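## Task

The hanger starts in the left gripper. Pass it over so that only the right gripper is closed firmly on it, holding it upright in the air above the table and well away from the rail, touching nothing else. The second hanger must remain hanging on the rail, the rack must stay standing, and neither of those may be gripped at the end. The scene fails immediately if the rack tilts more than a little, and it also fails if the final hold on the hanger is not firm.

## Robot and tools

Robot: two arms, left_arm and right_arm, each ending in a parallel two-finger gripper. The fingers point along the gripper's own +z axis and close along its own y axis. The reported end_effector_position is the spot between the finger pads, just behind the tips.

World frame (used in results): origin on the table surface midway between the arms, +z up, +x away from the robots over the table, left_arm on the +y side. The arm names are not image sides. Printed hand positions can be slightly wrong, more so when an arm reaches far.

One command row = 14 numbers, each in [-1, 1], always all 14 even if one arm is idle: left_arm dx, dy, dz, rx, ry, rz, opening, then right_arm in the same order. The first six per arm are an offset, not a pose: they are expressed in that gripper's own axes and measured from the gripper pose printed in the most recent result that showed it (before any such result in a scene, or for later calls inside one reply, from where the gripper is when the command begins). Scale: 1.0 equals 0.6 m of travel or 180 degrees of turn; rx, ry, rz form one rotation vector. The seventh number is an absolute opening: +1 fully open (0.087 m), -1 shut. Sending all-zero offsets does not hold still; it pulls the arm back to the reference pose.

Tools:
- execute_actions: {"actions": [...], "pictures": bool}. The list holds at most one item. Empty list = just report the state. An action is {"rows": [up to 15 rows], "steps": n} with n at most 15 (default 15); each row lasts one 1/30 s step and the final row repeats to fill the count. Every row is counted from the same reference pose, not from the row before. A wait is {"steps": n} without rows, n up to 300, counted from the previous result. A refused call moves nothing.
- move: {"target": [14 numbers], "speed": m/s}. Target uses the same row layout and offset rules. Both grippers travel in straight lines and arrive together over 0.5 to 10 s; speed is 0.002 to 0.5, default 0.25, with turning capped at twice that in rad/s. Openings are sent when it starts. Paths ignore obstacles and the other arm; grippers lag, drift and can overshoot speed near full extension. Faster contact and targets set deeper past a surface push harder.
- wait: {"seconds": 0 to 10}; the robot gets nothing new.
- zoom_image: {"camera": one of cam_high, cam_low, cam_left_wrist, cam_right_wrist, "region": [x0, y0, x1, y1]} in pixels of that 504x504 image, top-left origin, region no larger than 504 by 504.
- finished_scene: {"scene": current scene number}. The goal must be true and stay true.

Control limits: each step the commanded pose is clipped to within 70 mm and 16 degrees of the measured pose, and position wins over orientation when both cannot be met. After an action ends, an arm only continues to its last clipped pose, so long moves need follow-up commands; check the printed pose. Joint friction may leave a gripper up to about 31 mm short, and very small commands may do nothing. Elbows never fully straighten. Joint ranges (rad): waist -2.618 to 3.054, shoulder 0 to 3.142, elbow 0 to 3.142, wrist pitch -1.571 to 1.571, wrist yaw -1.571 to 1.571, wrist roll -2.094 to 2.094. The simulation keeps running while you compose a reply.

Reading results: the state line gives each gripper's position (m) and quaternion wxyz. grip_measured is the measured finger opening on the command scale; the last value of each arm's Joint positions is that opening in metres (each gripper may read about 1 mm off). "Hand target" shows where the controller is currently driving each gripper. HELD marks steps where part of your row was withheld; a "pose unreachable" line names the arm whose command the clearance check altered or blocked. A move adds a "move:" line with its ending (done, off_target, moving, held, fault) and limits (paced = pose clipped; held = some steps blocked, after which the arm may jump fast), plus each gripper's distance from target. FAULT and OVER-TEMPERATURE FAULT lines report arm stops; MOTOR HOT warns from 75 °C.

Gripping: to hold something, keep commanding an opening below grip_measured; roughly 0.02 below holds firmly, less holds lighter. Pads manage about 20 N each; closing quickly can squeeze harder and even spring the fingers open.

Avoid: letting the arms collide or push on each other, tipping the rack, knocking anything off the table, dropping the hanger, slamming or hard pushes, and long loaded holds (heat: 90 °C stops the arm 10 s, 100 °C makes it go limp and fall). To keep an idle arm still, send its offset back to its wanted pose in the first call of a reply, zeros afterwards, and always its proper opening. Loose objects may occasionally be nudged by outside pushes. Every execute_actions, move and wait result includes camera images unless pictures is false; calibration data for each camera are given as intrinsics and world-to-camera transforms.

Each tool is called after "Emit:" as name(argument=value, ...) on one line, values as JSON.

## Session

Emit:
execute_actions(actions=[])

Scene clock: 0.00 s of 4000.00 s.
left_arm: end_effector_position=(+0.2575, -0.0264, +0.3802) grip_measured=-0.811 end_effector_quat_wxyz=(+0.671, +0.147, +0.713, -0.140) | right_arm: end_effector_position=(+0.3490, -0.3949, +0.3717) grip_measured=+0.982 end_effector_quat_wxyz=(+0.716, +0.045, +0.695, -0.052)
Joint positions: left_arm=[-1.326  1.488  1.495 -0.088 -0.757 -0.059  0.008] | right_arm=[ 0.012  1.033  1.057  0.006 -0.011 -0.008  0.087]
Joint velocities: left_arm=[-0.012 -0.007 -0.012  0.022 -0.022  0.037 -0.   ] | right_arm=[ 0.012  0.012 -0.022  0.022  0.022 -0.022  0.001]
Motor temperatures (°C, as the motors report them): left_arm=[27 26 27 29 24 26] | right_arm=[26 28 29 27 26 25]
Hand target (left_arm): +0.258, -0.026, +0.380; +0.671, +0.147, +0.713, -0.140
Hand target (right_arm): +0.349, -0.395, +0.372; +0.716, +0.045, +0.695, -0.052
camera_calibration (this result's frames):
cam_left_wrist: T_world_to_cam=[[-0.404849, -0.914363, -0.00613363, 0.0801205], [-0.732825, 0.328467, -0.595884, 0.444151], [0.546869, -0.236748, -0.803047, 0.299954], [0, 0, 0, 1]] pos_world=[0.193886, -0.00161631, 0.506031]
cam_right_wrist: T_world_to_cam=[[-0.148347, -0.988932, 0.00256733, -0.344797], [-0.733992, 0.108363, -0.670457, 0.575062], [0.662758, -0.101344, -0.741944, 0.142945], [0, 0, 0, 1]] pos_world=[0.276204, -0.38881, 0.492497]

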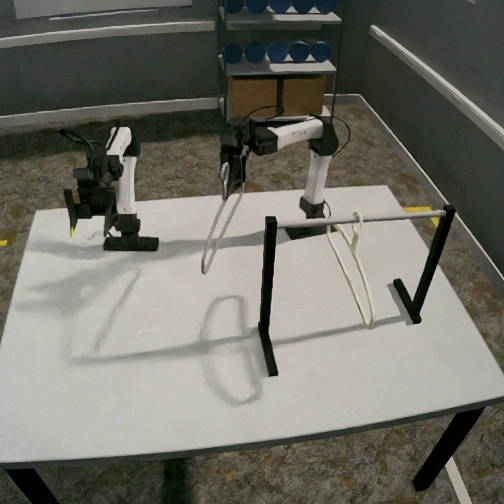

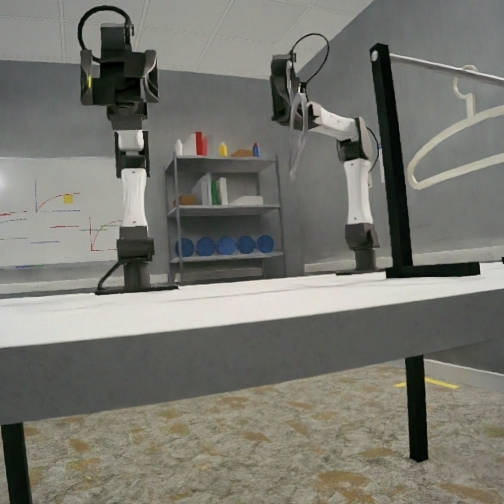

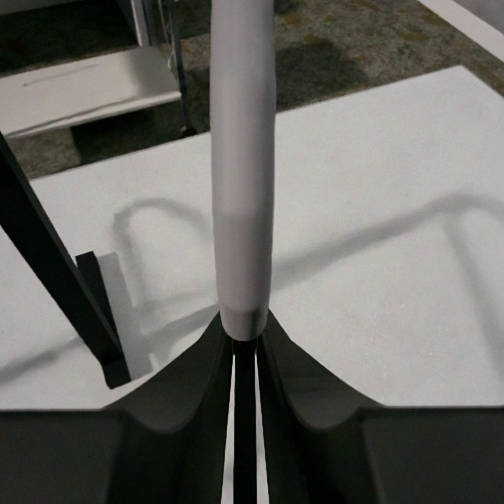

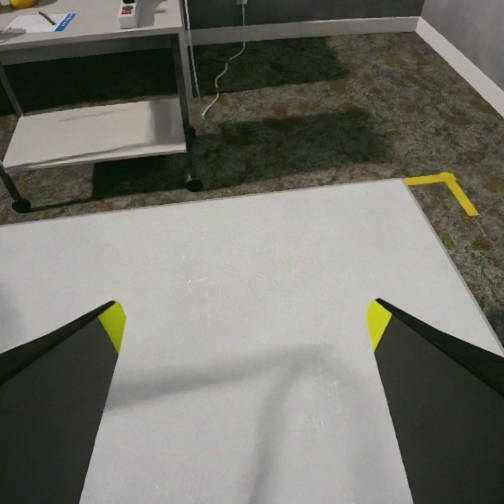

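Emit:
move(target=[0.093,0.002,-0.178,0.369,0,0,-0.84,-0.045,0.442,-0.382,-0.53,0.133,-0.14,1], speed=0.2)

Emit:
zoom_image(camera="cam_low", region=[160, 30, 400, 210])

Scene clock: 7.90 s of 4000.00 s.
left_arm: end_effector_position=(+0.1535, +0.0139, +0.3365) grip_measured=-0.811 end_effector_quat_wxyz=(+0.485, +0.492, +0.514, -0.508) | right_arm: end_effector_position=(+0.1612, -0.1066, +0.3927) grip_measured=+0.982 end_effector_quat_wxyz=(-0.360, +0.605, -0.619, -0.349)
Joint positions: left_arm=[-0.834  1.129  1.008  0.099  0.895 -0.028  0.008] | right_arm=[ 0.669  1.497  2.138 -1.484 -0.84  -0.7    0.087]
Joint velocities: left_arm=[ 0.007 -0.007 -0.002  0.007  0.022  0.007  0.   ] | right_arm=[-0.007  0.002  0.002 -0.066  0.022  0.066 -0.001]
Motor temperatures (°C, as the motors report them): left_arm=[27 28 28 32 24 26] | right_arm=[26 28 31 28 26 25]
Hand target (left_arm): +0.155, +0.017, +0.330; +0.486, +0.492, +0.515, -0.506
Hand target (right_arm): +0.161, -0.102, +0.395; -0.359, +0.611, -0.611, -0.354
Off the commanded pose (left_arm): 0.008 m, 1 deg.
Off the commanded pose (right_arm): 0.008 m, 2 deg.
move: done
camera_calibration (this result's frames):
cam_left_wrist: T_world_to_cam=[[-0.999332, 0.00739282, 0.0357846, 0.138872], [-0.0168919, 0.774929, -0.631823, 0.224667], [-0.0324015, -0.632005, -0.774286, 0.416048], [0, 0, 0, 1]] pos_world=[0.156054, 0.0878169, 0.459121]
cam_right_wrist: T_world_to_cam=[[0.999254, -0.0383147, 0.0048537, -0.172161], [-0.0367791, -0.982403, -0.183119, 0.0000085677], [0.0117844, 0.182804, -0.983079, 0.542127], [0, 0, 0, 1]] pos_world=[0.165644, -0.105691, 0.533791]

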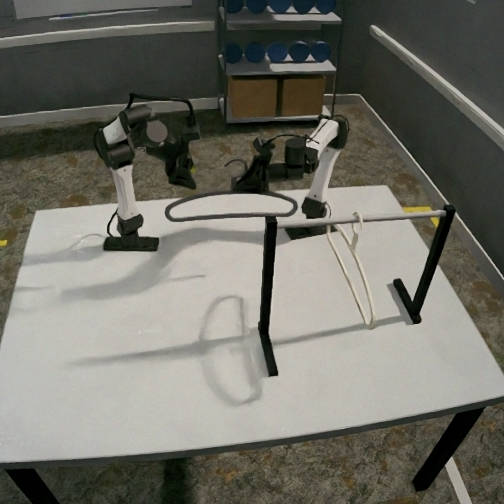

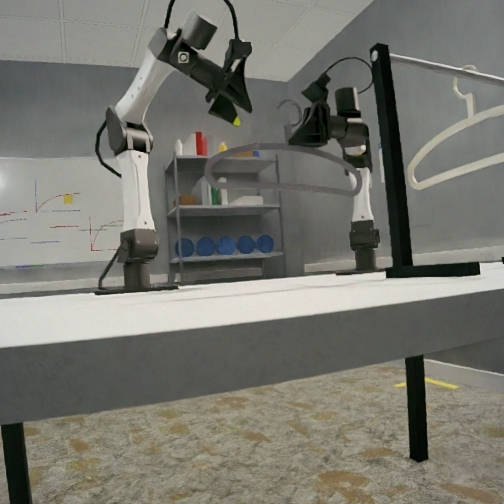

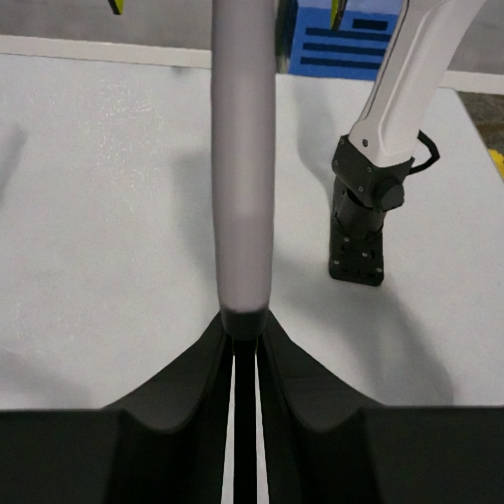

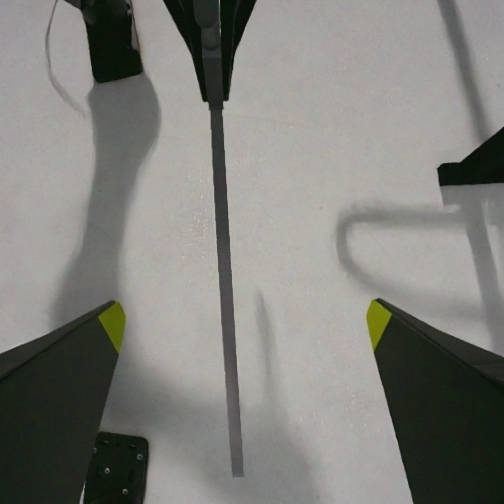

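Region (160, 30, 400, 210) of cam_low's 504x504 image, scaled by 2.100, with more detail than that image has; it fills the top 378 rows of this view, and the rest is white.

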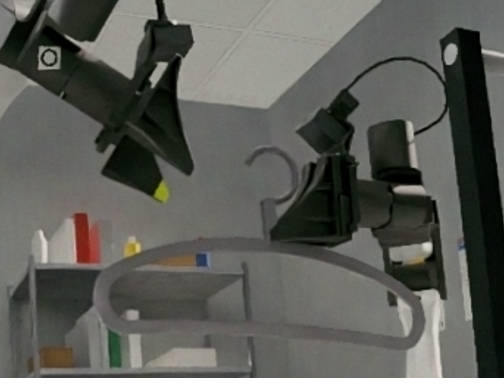

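Emit:
move(target=[0,0,0,0,0,0.01,-0.84,0.067,0.028,0.167,-0.018,0,0,-0.1], speed=0.08)

Emit:
zoom_image(camera="cam_low", region=[210, 70, 350, 190])

Scene clock: 11.47 s of 4000.00 s.
left_arm: end_effector_position=(+0.1541, +0.0139, +0.3366) grip_measured=-0.811 end_effector_quat_wxyz=(+0.491, +0.498, +0.508, -0.503) | right_arm: end_effector_position=(+0.1525, -0.0391, +0.3057) grip_measured=-0.100 end_effector_quat_wxyz=(-0.334, +0.612, -0.615, -0.369)
Joint positions: left_arm=[-0.834  1.129  1.007  0.1    0.897 -0.005  0.008] | right_arm=[ 0.901  1.382  1.581 -0.939 -0.725 -0.492  0.039]
Joint velocities: left_arm=[-0.002 -0.007 -0.012  0.022  0.081  0.007 -0.001] | right_arm=[ 0.007 -0.012 -0.002  0.022  0.007  0.007 -0.001]
Motor temperatures (°C, as the motors report them): left_arm=[27 28 29 32 24 26] | right_arm=[26 28 31 29 26 25]
Hand target (left_arm): +0.153, +0.014, +0.336; +0.493, +0.500, +0.507, -0.500
Hand target (right_arm): +0.146, -0.041, +0.308; -0.342, +0.614, -0.609, -0.369
Off the commanded pose (left_arm): 0.001 m, 0 deg.
Off the commanded pose (right_arm): 0.006 m, 1 deg.
move: done
camera_calibration (this result's frames):
cam_left_wrist: T_world_to_cam=[[-0.999878, 0.00961815, 0.012332, 0.147471], [-0.000349026, 0.774607, -0.632443, 0.222375], [-0.0156354, -0.63237, -0.774508, 0.413561], [0, 0, 0, 1]] pos_world=[0.153997, 0.0878522, 0.459127]
cam_right_wrist: T_world_to_cam=[[0.998995, 0.00758851, -0.044166, -0.143571], [-0.000231253, -0.984672, -0.174415, 0.041765], [-0.0448126, 0.17425, -0.983681, 0.452852], [0, 0, 0, 1]] pos_world=[0.16373, -0.0366951, 0.446405]

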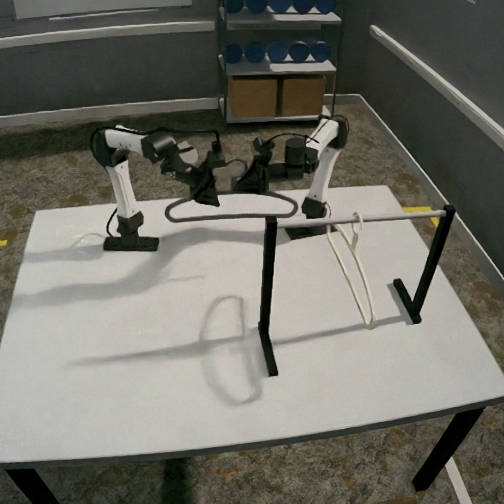

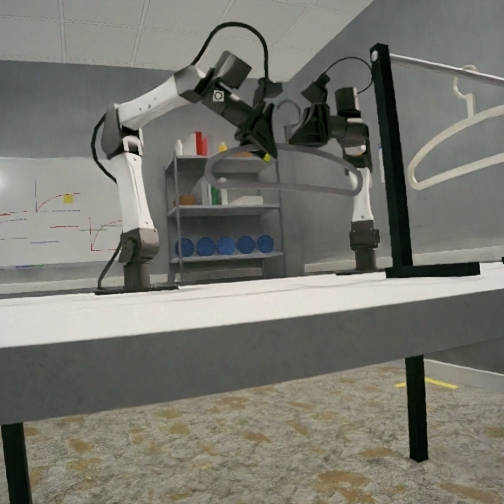

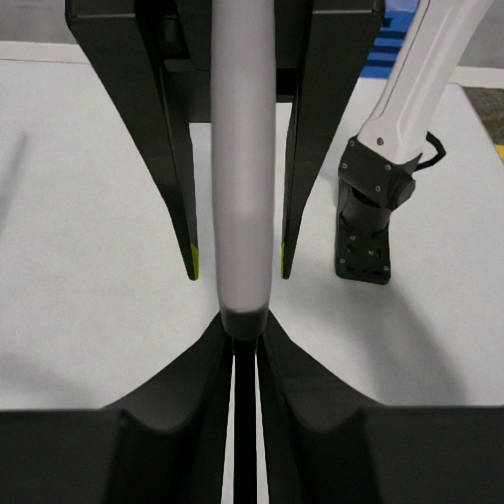

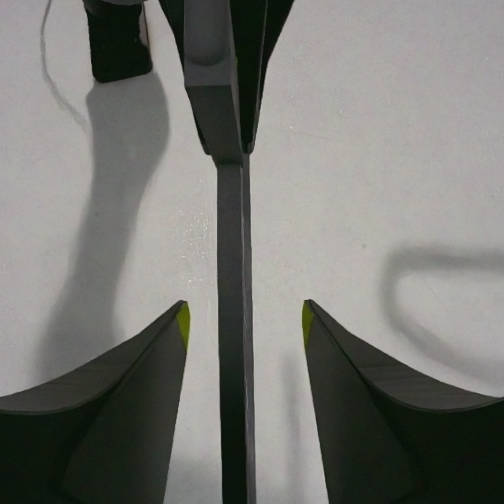

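Region (210, 70, 350, 190) of cam_low's 504x504 image, scaled by 3.600, with more detail than that image has; it fills the top 432 rows of this view, and the rest is white.

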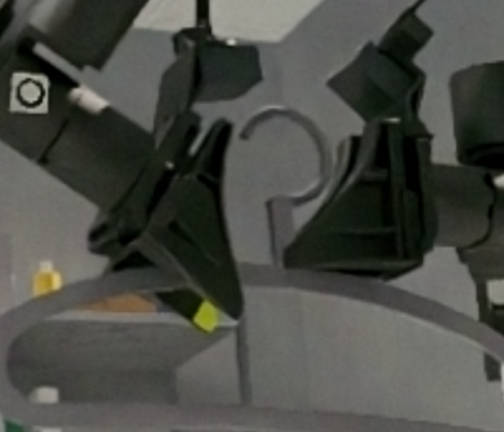

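Too deep by about 8 mm; raise.

Emit:
move(target=[0,0,0,0,0,0,-0.84,-0.022,0.012,-0.012,0,-0.005,-0.012,-0.5], speed=0.03)

Emit:
zoom_image(camera="cam_low", region=[210, 70, 350, 190])

Scene clock: 13.77 s of 4000.00 s.
left_arm: end_effector_position=(+0.1541, +0.0139, +0.3366) grip_measured=-0.811 end_effector_quat_wxyz=(+0.491, +0.498, +0.508, -0.503) | right_arm: end_effector_position=(+0.1494, -0.0401, +0.3087) grip_measured=-0.500 end_effector_quat_wxyz=(-0.332, +0.614, -0.614, -0.369)
Joint positions: left_arm=[-0.834  1.129  1.007  0.1    0.897 -0.005  0.008] | right_arm=[ 0.906  1.382  1.598 -0.96  -0.724 -0.496  0.022]
Joint velocities: left_arm=[ 0.002  0.012  0.002  0.066 -0.022 -0.022 -0.001] | right_arm=[-0.002 -0.002 -0.017 -0.007  0.081 -0.022 -0.   ]
Motor temperatures (°C, as the motors report them): left_arm=[27 28 29 33 24 26] | right_arm=[26 28 31 29 26 25]
Hand target (left_arm): +0.154, +0.014, +0.337; +0.491, +0.498, +0.508, -0.503
Hand target (right_arm): +0.146, -0.039, +0.321; -0.346, +0.620, -0.601, -0.368
Off the commanded pose (left_arm): 0.000 m, 0 deg.
Off the commanded pose (right_arm): 0.013 m, 2 deg.
move: off_target (right_arm)
camera_calibration (this result's frames):
cam_left_wrist: T_world_to_cam=[[-0.999878, 0.00961815, 0.012332, 0.147471], [-0.000349026, 0.774607, -0.632443, 0.222375], [-0.0156354, -0.63237, -0.774508, 0.413561], [0, 0, 0, 1]] pos_world=[0.153997, 0.0878522, 0.459127]
cam_right_wrist: T_world_to_cam=[[0.998962, 0.0133682, -0.0435431, -0.140318], [0.00575252, -0.985335, -0.170534, 0.0391586], [-0.0451843, 0.170107, -0.984389, 0.455981], [0, 0, 0, 1]] pos_world=[0.160551, -0.0371053, 0.449431]

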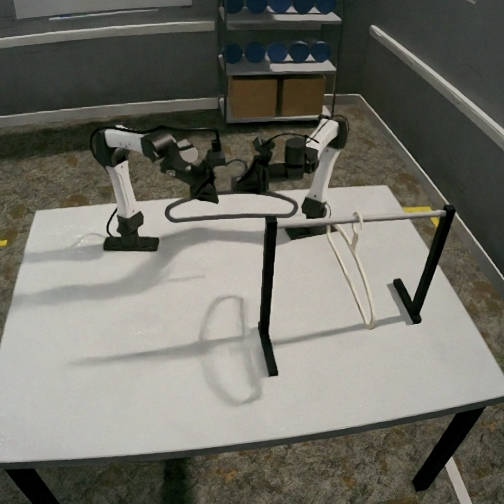

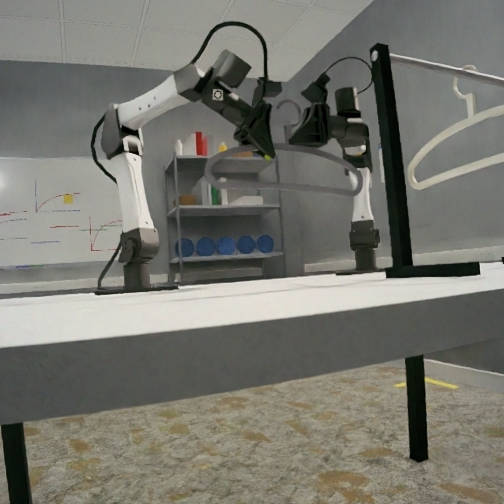

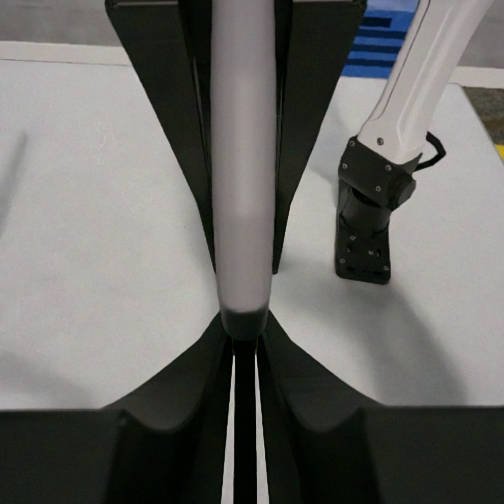

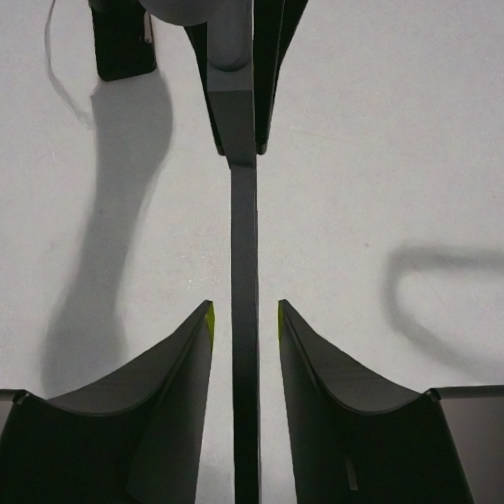

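Region (210, 70, 350, 190) of cam_low's 504x504 image, scaled by 3.600, with more detail than that image has; it fills the top 432 rows of this view, and the rest is white.

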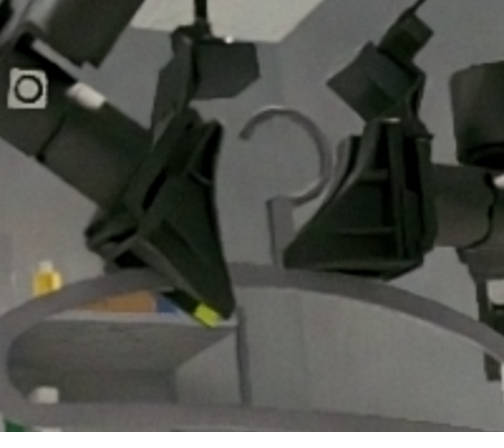

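Emit:
move(target=[0,0,0,0,0,0,-0.84,-0.03,0.003,-0.014,0,-0.012,-0.015,-0.5], speed=0.03)

Emit:
zoom_image(camera="cam_low", region=[210, 70, 350, 190])

Scene clock: 16.37 s of 4000.00 s.
left_arm: end_effector_position=(+0.1541, +0.0139, +0.3366) grip_measured=-0.811 end_effector_quat_wxyz=(+0.491, +0.498, +0.508, -0.503) | right_arm: end_effector_position=(+0.1490, -0.0395, +0.3184) grip_measured=-0.500 end_effector_quat_wxyz=(-0.342, +0.619, -0.603, -0.369)
Joint positions: left_arm=[-0.834  1.129  1.007  0.1    0.897 -0.005  0.008] | right_arm=[ 0.906  1.382  1.626 -0.968 -0.731 -0.508  0.022]
Joint velocities: left_arm=[-0.007  0.002  0.002  0.022  0.022  0.037  0.001] | right_arm=[ 0.002 -0.007 -0.002  0.037 -0.051 -0.007  0.   ]
Motor temperatures (°C, as the motors report them): left_arm=[27 28 30 33 24 26] | right_arm=[26 29 31 29 26 25]
Hand target (left_arm): +0.154, +0.014, +0.337; +0.491, +0.498, +0.508, -0.503
Hand target (right_arm): +0.148, -0.038, +0.329; -0.352, +0.621, -0.593, -0.372
Off the commanded pose (left_arm): 0.000 m, 0 deg.
Off the commanded pose (right_arm): 0.010 m, 2 deg.
move: done
camera_calibration (this result's frames):
cam_left_wrist: T_world_to_cam=[[-0.999878, 0.00961815, 0.012332, 0.147471], [-0.000349026, 0.774607, -0.632443, 0.222375], [-0.0156354, -0.63237, -0.774508, 0.413561], [0, 0, 0, 1]] pos_world=[0.153997, 0.0878522, 0.459127]
cam_right_wrist: T_world_to_cam=[[0.999457, 0.0252448, -0.0211643, -0.146272], [0.0208208, -0.981943, -0.188029, 0.0449067], [-0.0255289, 0.187487, -0.981935, 0.46234], [0, 0, 0, 1]] pos_world=[0.157061, -0.0388942, 0.459336]

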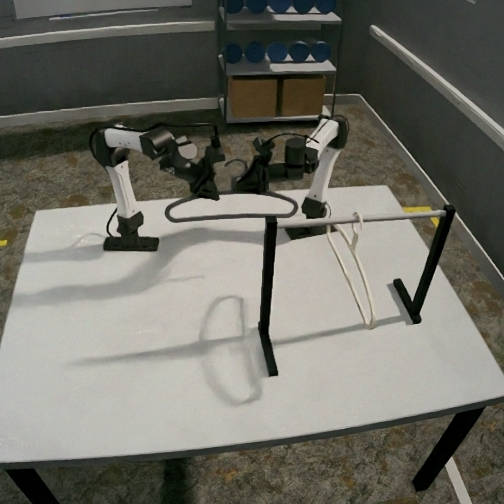

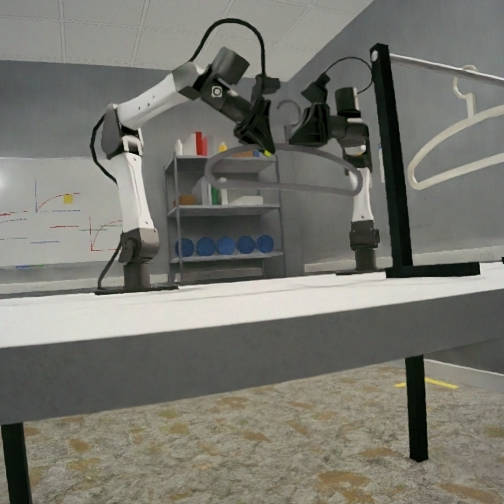

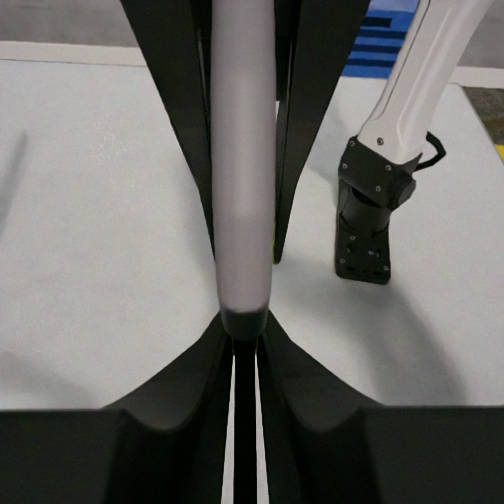

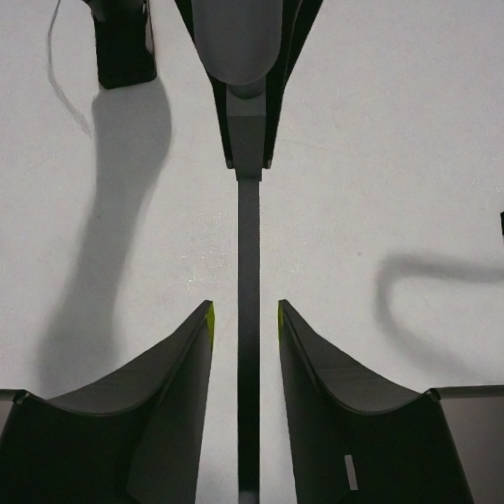

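Region (210, 70, 350, 190) of cam_low's 504x504 image, scaled by 3.600, with more detail than that image has; it fills the top 432 rows of this view, and the rest is white.

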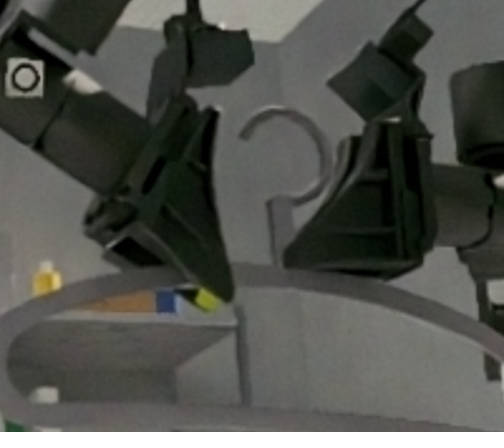

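Emit:
move(target=[0,0,0,0,0,0,-0.84,-0.01,0,-0.005,0,-0.006,0,-0.9], speed=0.03)

Scene clock: 17.87 s of 4000.00 s.
left_arm: end_effector_position=(+0.1535, +0.0139, +0.3366) grip_measured=-0.811 end_effector_quat_wxyz=(+0.490, +0.499, +0.507, -0.503) | right_arm: end_effector_position=(+0.1490, -0.0396, +0.3183) grip_measured=-0.889 end_effector_quat_wxyz=(-0.342, +0.618, -0.604, -0.369)
Joint positions: left_arm=[-0.834  1.129  1.007  0.1    0.901 -0.005  0.008] | right_arm=[ 0.906  1.382  1.626 -0.968 -0.73  -0.506  0.005]
Joint velocities: left_arm=[-0.002  0.002 -0.007 -0.022  0.051 -0.022 -0.001] | right_arm=[-0.007 -0.002  0.007 -0.081  0.125 -0.066  0.001]
Motor temperatures (°C, as the motors report them): left_arm=[27 28 30 33 24 26] | right_arm=[26 29 32 29 26 25]
Hand target (left_arm): +0.154, +0.014, +0.337; +0.491, +0.499, +0.508, -0.503
Hand target (right_arm): +0.149, -0.039, +0.325; -0.348, +0.615, -0.600, -0.375
Off the commanded pose (left_arm): 0.001 m, 0 deg.
Off the commanded pose (right_arm): 0.007 m, 1 deg.
move: done
camera_calibration (this result's frames):
cam_left_wrist: T_world_to_cam=[[-0.999838, 0.0130509, 0.0123765, 0.1468], [0.00228118, 0.774568, -0.632487, 0.22199], [-0.017841, -0.632356, -0.774472, 0.413887], [0, 0, 0, 1]] pos_world=[0.153654, 0.0878621, 0.459133]
cam_right_wrist: T_world_to_cam=[[0.999459, 0.0237173, -0.0227745, -0.14581], [0.0190361, -0.982107, -0.18736, 0.0448471], [-0.0268106, 0.186825, -0.982027, 0.46245], [0, 0, 0, 1]] pos_world=[0.157276, -0.0388946, 0.45922]

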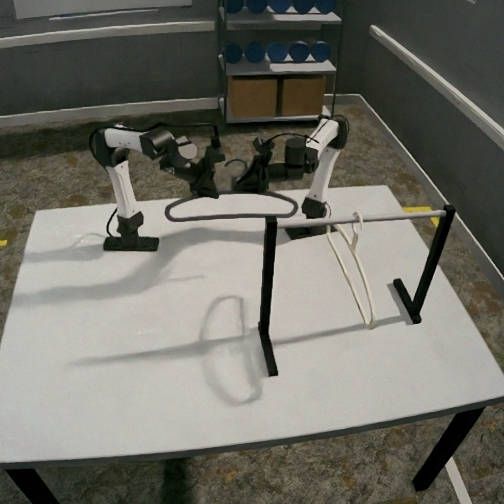

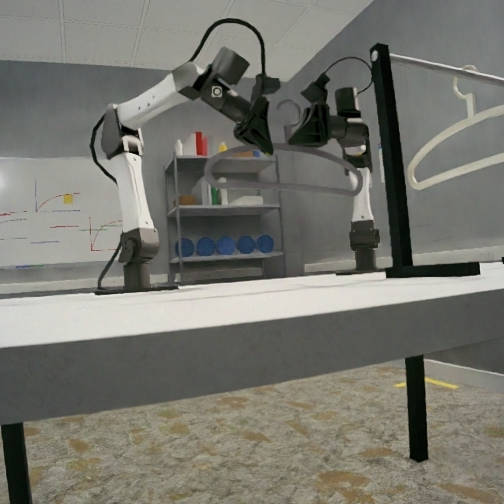

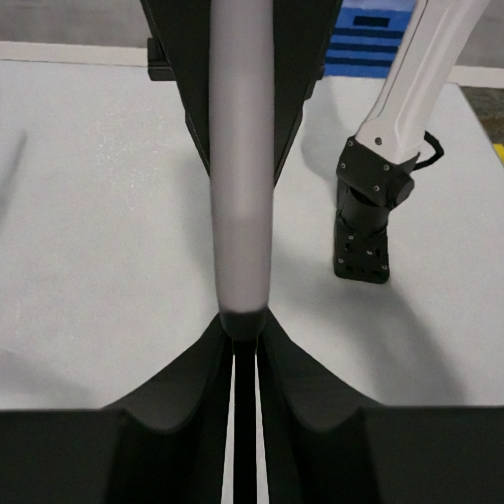

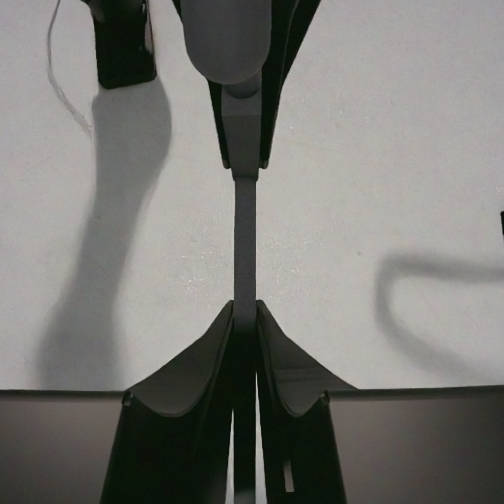

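Emit:
execute_actions(actions=[{"rows":[[0,0,0,0,0,0,-0.84,0,0,0,0,0,0,-0.94]],"steps":10}], pictures=false)

Emit:
move(target=[0,0,0,0,0,0,0.2,0,0,0,0,0,0,-0.94])

Emit:
move(target=[-0.08,0,-0.12,0,0,0,0.2,0.1,-0.02,-0.06,0,0,0,-0.94], speed=0.1)

Scene clock: 20.17 s of 4000.00 s.
left_arm: end_effector_position=(+0.1535, +0.0139, +0.3366) grip_measured=-0.811 end_effector_quat_wxyz=(+0.490, +0.499, +0.507, -0.503) | right_arm: end_effector_position=(+0.1490, -0.0396, +0.3183) grip_measured=-0.889 end_effector_quat_wxyz=(-0.342, +0.618, -0.604, -0.369)
Joint positions: left_arm=[-0.834  1.129  1.007  0.1    0.901 -0.005  0.008] | right_arm=[ 0.906  1.382  1.626 -0.968 -0.73  -0.505  0.005]
Joint velocities: left_arm=[ 0.002 -0.007  0.002 -0.007  0.037  0.037 -0.001] | right_arm=[-0.007 -0.007 -0.017  0.007 -0.007 -0.037  0.   ]
Motor temperatures (°C, as the motors report them): left_arm=[27 28 30 33 24 26] | right_arm=[26 29 32 29 26 25]
Hand target (left_arm): +0.154, +0.014, +0.337; +0.490, +0.499, +0.507, -0.503
Hand target (right_arm): +0.149, -0.040, +0.318; -0.342, +0.618, -0.604, -0.369
Off the commanded pose (left_arm): 0.000 m, 0 deg.
Off the commanded pose (right_arm): 0.000 m, 0 deg.
Steps of this call (steps 1 to 59: nothing new was sent; steps 60 to 69: all 10 steps of this action). Readings (end_effector_position):
60: left_arm (+0.1535, +0.0139, +0.3366) | right_arm (+0.1490, -0.0396, +0.3183)
61: left_arm (+0.1535, +0.0139, +0.3366) | right_arm (+0.1490, -0.0396, +0.3183)
63: left_arm (+0.1535, +0.0139, +0.3366) | right_arm (+0.1490, -0.0396, +0.3183)
67: left_arm (+0.1535, +0.0139, +0.3366) | right_arm (+0.1490, -0.0396, +0.3183)
69: the state above

Scene clock: 20.90 s of 4000.00 s.
left_arm: end_effector_position=(+0.1535, +0.0138, +0.3367) grip_measured=+0.200 end_effector_quat_wxyz=(+0.490, +0.499, +0.507, -0.503) | right_arm: end_effector_position=(+0.1481, -0.0414, +0.3162) grip_measured=-0.889 end_effector_quat_wxyz=(-0.337, +0.617, -0.609, -0.368)
Joint positions: left_arm=[-0.834  1.129  1.007  0.101  0.901 -0.005  0.052] | right_arm=[ 0.906  1.382  1.626 -0.981 -0.725 -0.505  0.005]
Joint velocities: left_arm=[ 0.007 -0.017  0.002  0.007 -0.022  0.051 -0.   ] | right_arm=[-0.007  0.022  0.007 -0.007 -0.007 -0.022  0.001]
Motor temperatures (°C, as the motors report them): left_arm=[27 28 30 33 24 26] | right_arm=[26 29 32 29 26 25]
Hand target (left_arm): +0.153, +0.014, +0.337; +0.490, +0.499, +0.507, -0.503
Hand target (right_arm): +0.149, -0.040, +0.318; -0.342, +0.618, -0.604, -0.369
Off the commanded pose (left_arm): 0.000 m, 0 deg.
Off the commanded pose (right_arm): 0.003 m, 1 deg.
move: done
camera_calibration (this result's frames):
cam_left_wrist: T_world_to_cam=[[-0.999845, 0.0130566, 0.011775, 0.147029], [0.00265783, 0.774266, -0.632855, 0.222165], [-0.01738, -0.632726, -0.774181, 0.413818], [0, 0, 0, 1]] pos_world=[0.153608, 0.0878989, 0.459237]
cam_right_wrist: T_world_to_cam=[[0.99934, 0.0195364, -0.0306153, -0.142593], [0.0138361, -0.984218, -0.176419, 0.0399256], [-0.0335787, 0.175879, -0.983839, 0.461791], [0, 0, 0, 1]] pos_world=[0.157453, -0.0391383, 0.457006]

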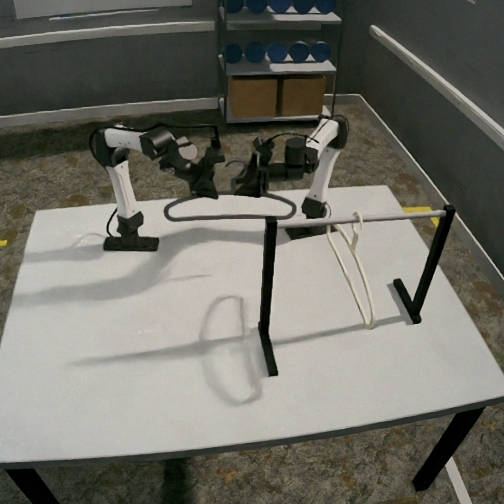

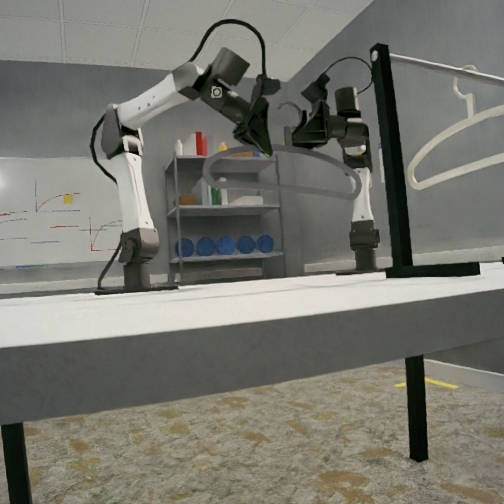

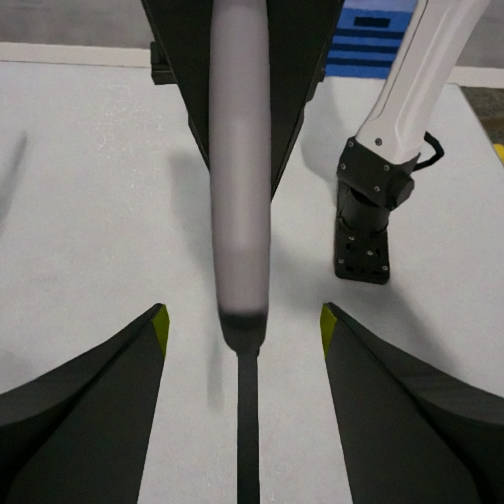

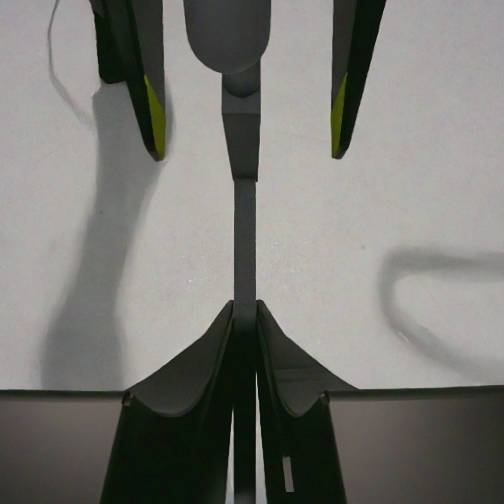

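Scene clock: 22.40 s of 4000.00 s.
left_arm: end_effector_position=(+0.1589, +0.0793, +0.3745) grip_measured=+0.200 end_effector_quat_wxyz=(+0.480, +0.496, +0.515, -0.508) | right_arm: end_effector_position=(+0.1648, -0.0996, +0.2776) grip_measured=-0.889 end_effector_quat_wxyz=(-0.326, +0.619, -0.618, -0.359)
Joint positions: left_arm=[-0.56   1.061  1.144 -0.141  1.179  0.006  0.052] | right_arm=[ 0.681  1.314  1.467 -1.093 -0.856 -0.755  0.005]
Joint velocities: left_arm=[-0.017 -0.012 -0.007  0.037 -0.007 -0.007 -0.   ] | right_arm=[ 0.002 -0.002  0.017 -0.037  0.007 -0.051 -0.   ]
Motor temperatures (°C, as the motors report them): left_arm=[27 28 31 33 24 26] | right_arm=[26 29 32 30 26 25]
Hand target (left_arm): +0.155, +0.084, +0.385; +0.490, +0.500, +0.507, -0.503
Hand target (right_arm): +0.160, -0.102, +0.282; -0.337, +0.619, -0.609, -0.364
Off the commanded pose (left_arm): 0.013 m, 2 deg.
Off the commanded pose (right_arm): 0.007 m, 2 deg.
move: off_target (left_arm)
camera_calibration (this result's frames):
cam_left_wrist: T_world_to_cam=[[-0.999138, 0.0170441, 0.0378524, 0.140905], [-0.0103892, 0.780146, -0.625512, 0.194283], [-0.0401917, -0.625366, -0.779296, 0.489576], [0, 0, 0, 1]] pos_world=[0.162479, 0.152194, 0.497717]
cam_right_wrist: T_world_to_cam=[[0.999215, 0.010771, -0.0381311, -0.158112], [0.00508482, -0.989244, -0.146189, -0.031852], [-0.0392955, 0.145881, -0.988521, 0.433878], [0, 0, 0, 1]] pos_world=[0.175199, -0.0931008, 0.418212]

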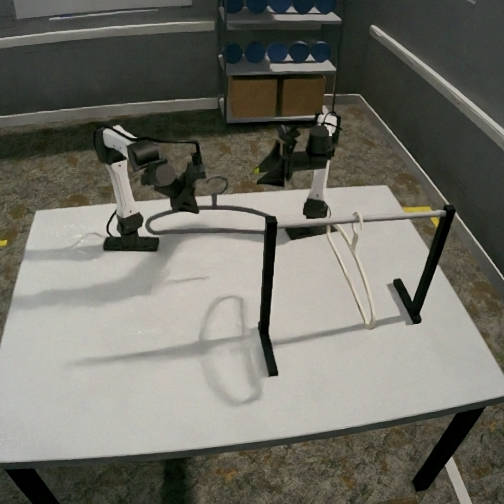

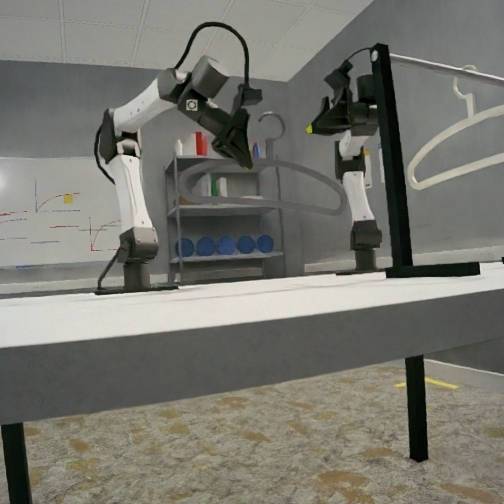

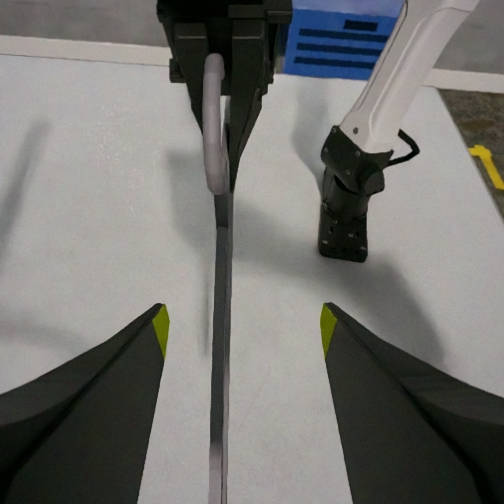

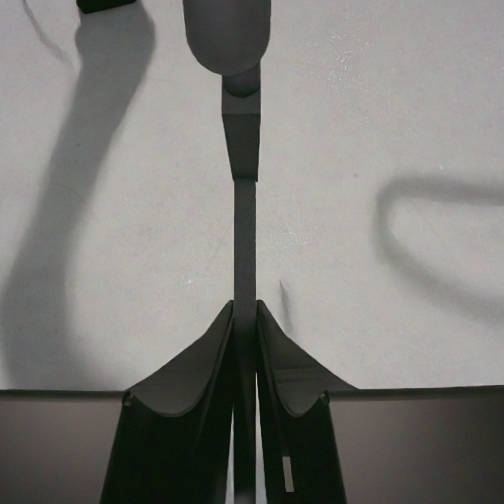

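Slight tilt; level it.

Emit:
move(target=[0,0,0,0,0,0,0.2,0,0,0,0,-0.035,-0.01,-0.94], speed=0.1)

Scene clock: 24.23 s of 4000.00 s.
left_arm: end_effector_position=(+0.1586, +0.0793, +0.3742) grip_measured=+0.200 end_effector_quat_wxyz=(+0.479, +0.496, +0.515, -0.509) | right_arm: end_effector_position=(+0.1667, -0.0987, +0.2716) grip_measured=-0.889 end_effector_quat_wxyz=(-0.349, +0.611, -0.600, -0.381)
Joint positions: left_arm=[-0.56   1.061  1.144 -0.143  1.18   0.007  0.052] | right_arm=[ 0.645  1.275  1.366 -0.989 -0.933 -0.755  0.005]
Joint velocities: left_arm=[-0.012  0.002  0.012 -0.037 -0.051  0.007 -0.001] | right_arm=[-0.002  0.012 -0.017  0.022  0.007 -0.007 -0.   ]
Motor temperatures (°C, as the motors report them): left_arm=[27 28 31 33 24 26] | right_arm=[26 29 32 30 26 25]
Hand target (left_arm): +0.159, +0.079, +0.375; +0.480, +0.496, +0.515, -0.509
Hand target (right_arm): +0.165, -0.100, +0.278; -0.365, +0.609, -0.589, -0.386
Off the commanded pose (left_arm): 0.000 m, 0 deg.
Off the commanded pose (right_arm): 0.006 m, 2 deg.
move: done
camera_calibration (this result's frames):
cam_left_wrist: T_world_to_cam=[[-0.999066, 0.0181735, 0.0392083, 0.140035], [-0.0103155, 0.780764, -0.624741, 0.193663], [-0.0419662, -0.624562, -0.779847, 0.489741], [0, 0, 0, 1]] pos_world=[0.162454, 0.152123, 0.497422]
cam_right_wrist: T_world_to_cam=[[0.999282, 0.0240017, -0.0293271, -0.161332], [0.0170143, -0.975636, -0.218734, -0.0128007], [-0.0338625, 0.218078, -0.975344, 0.430583], [0, 0, 0, 1]] pos_world=[0.176015, -0.102517, 0.412435]

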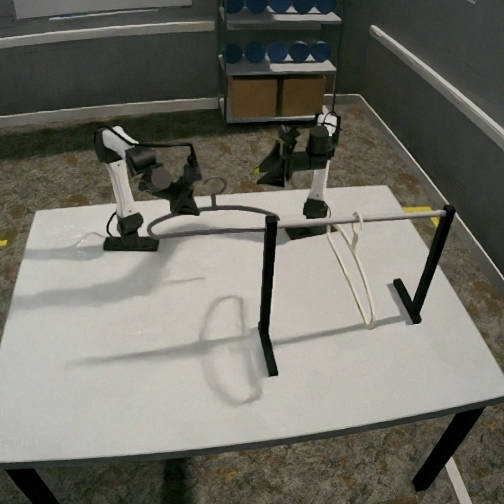

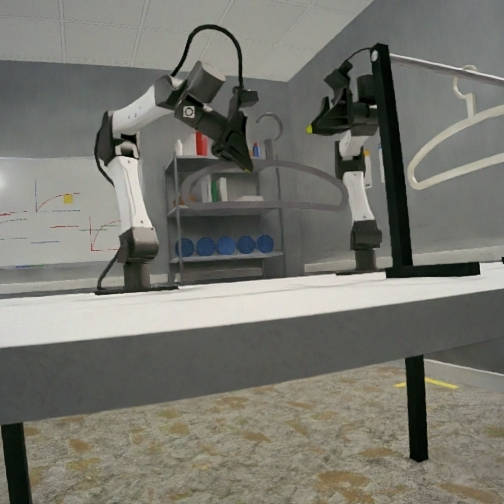

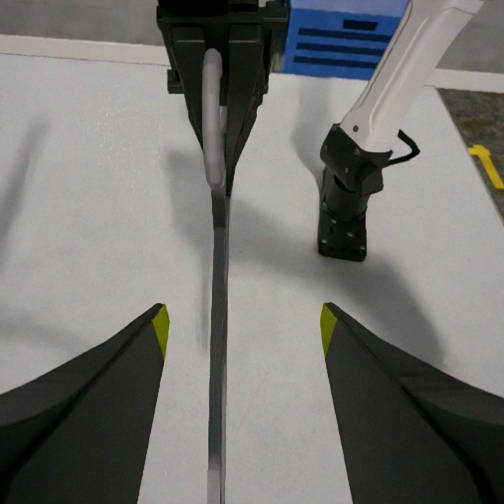

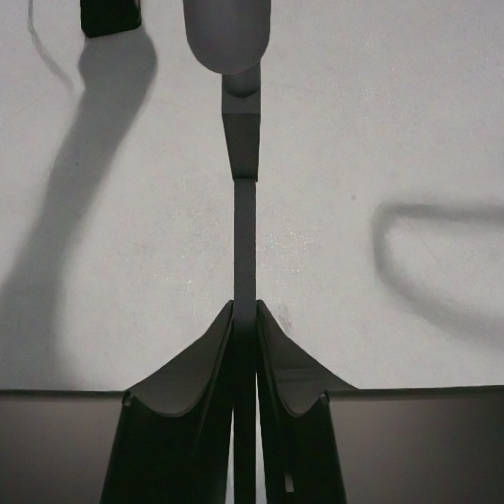

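Emit:
finished_scene(scene=2)

The scene is finished: the task was done.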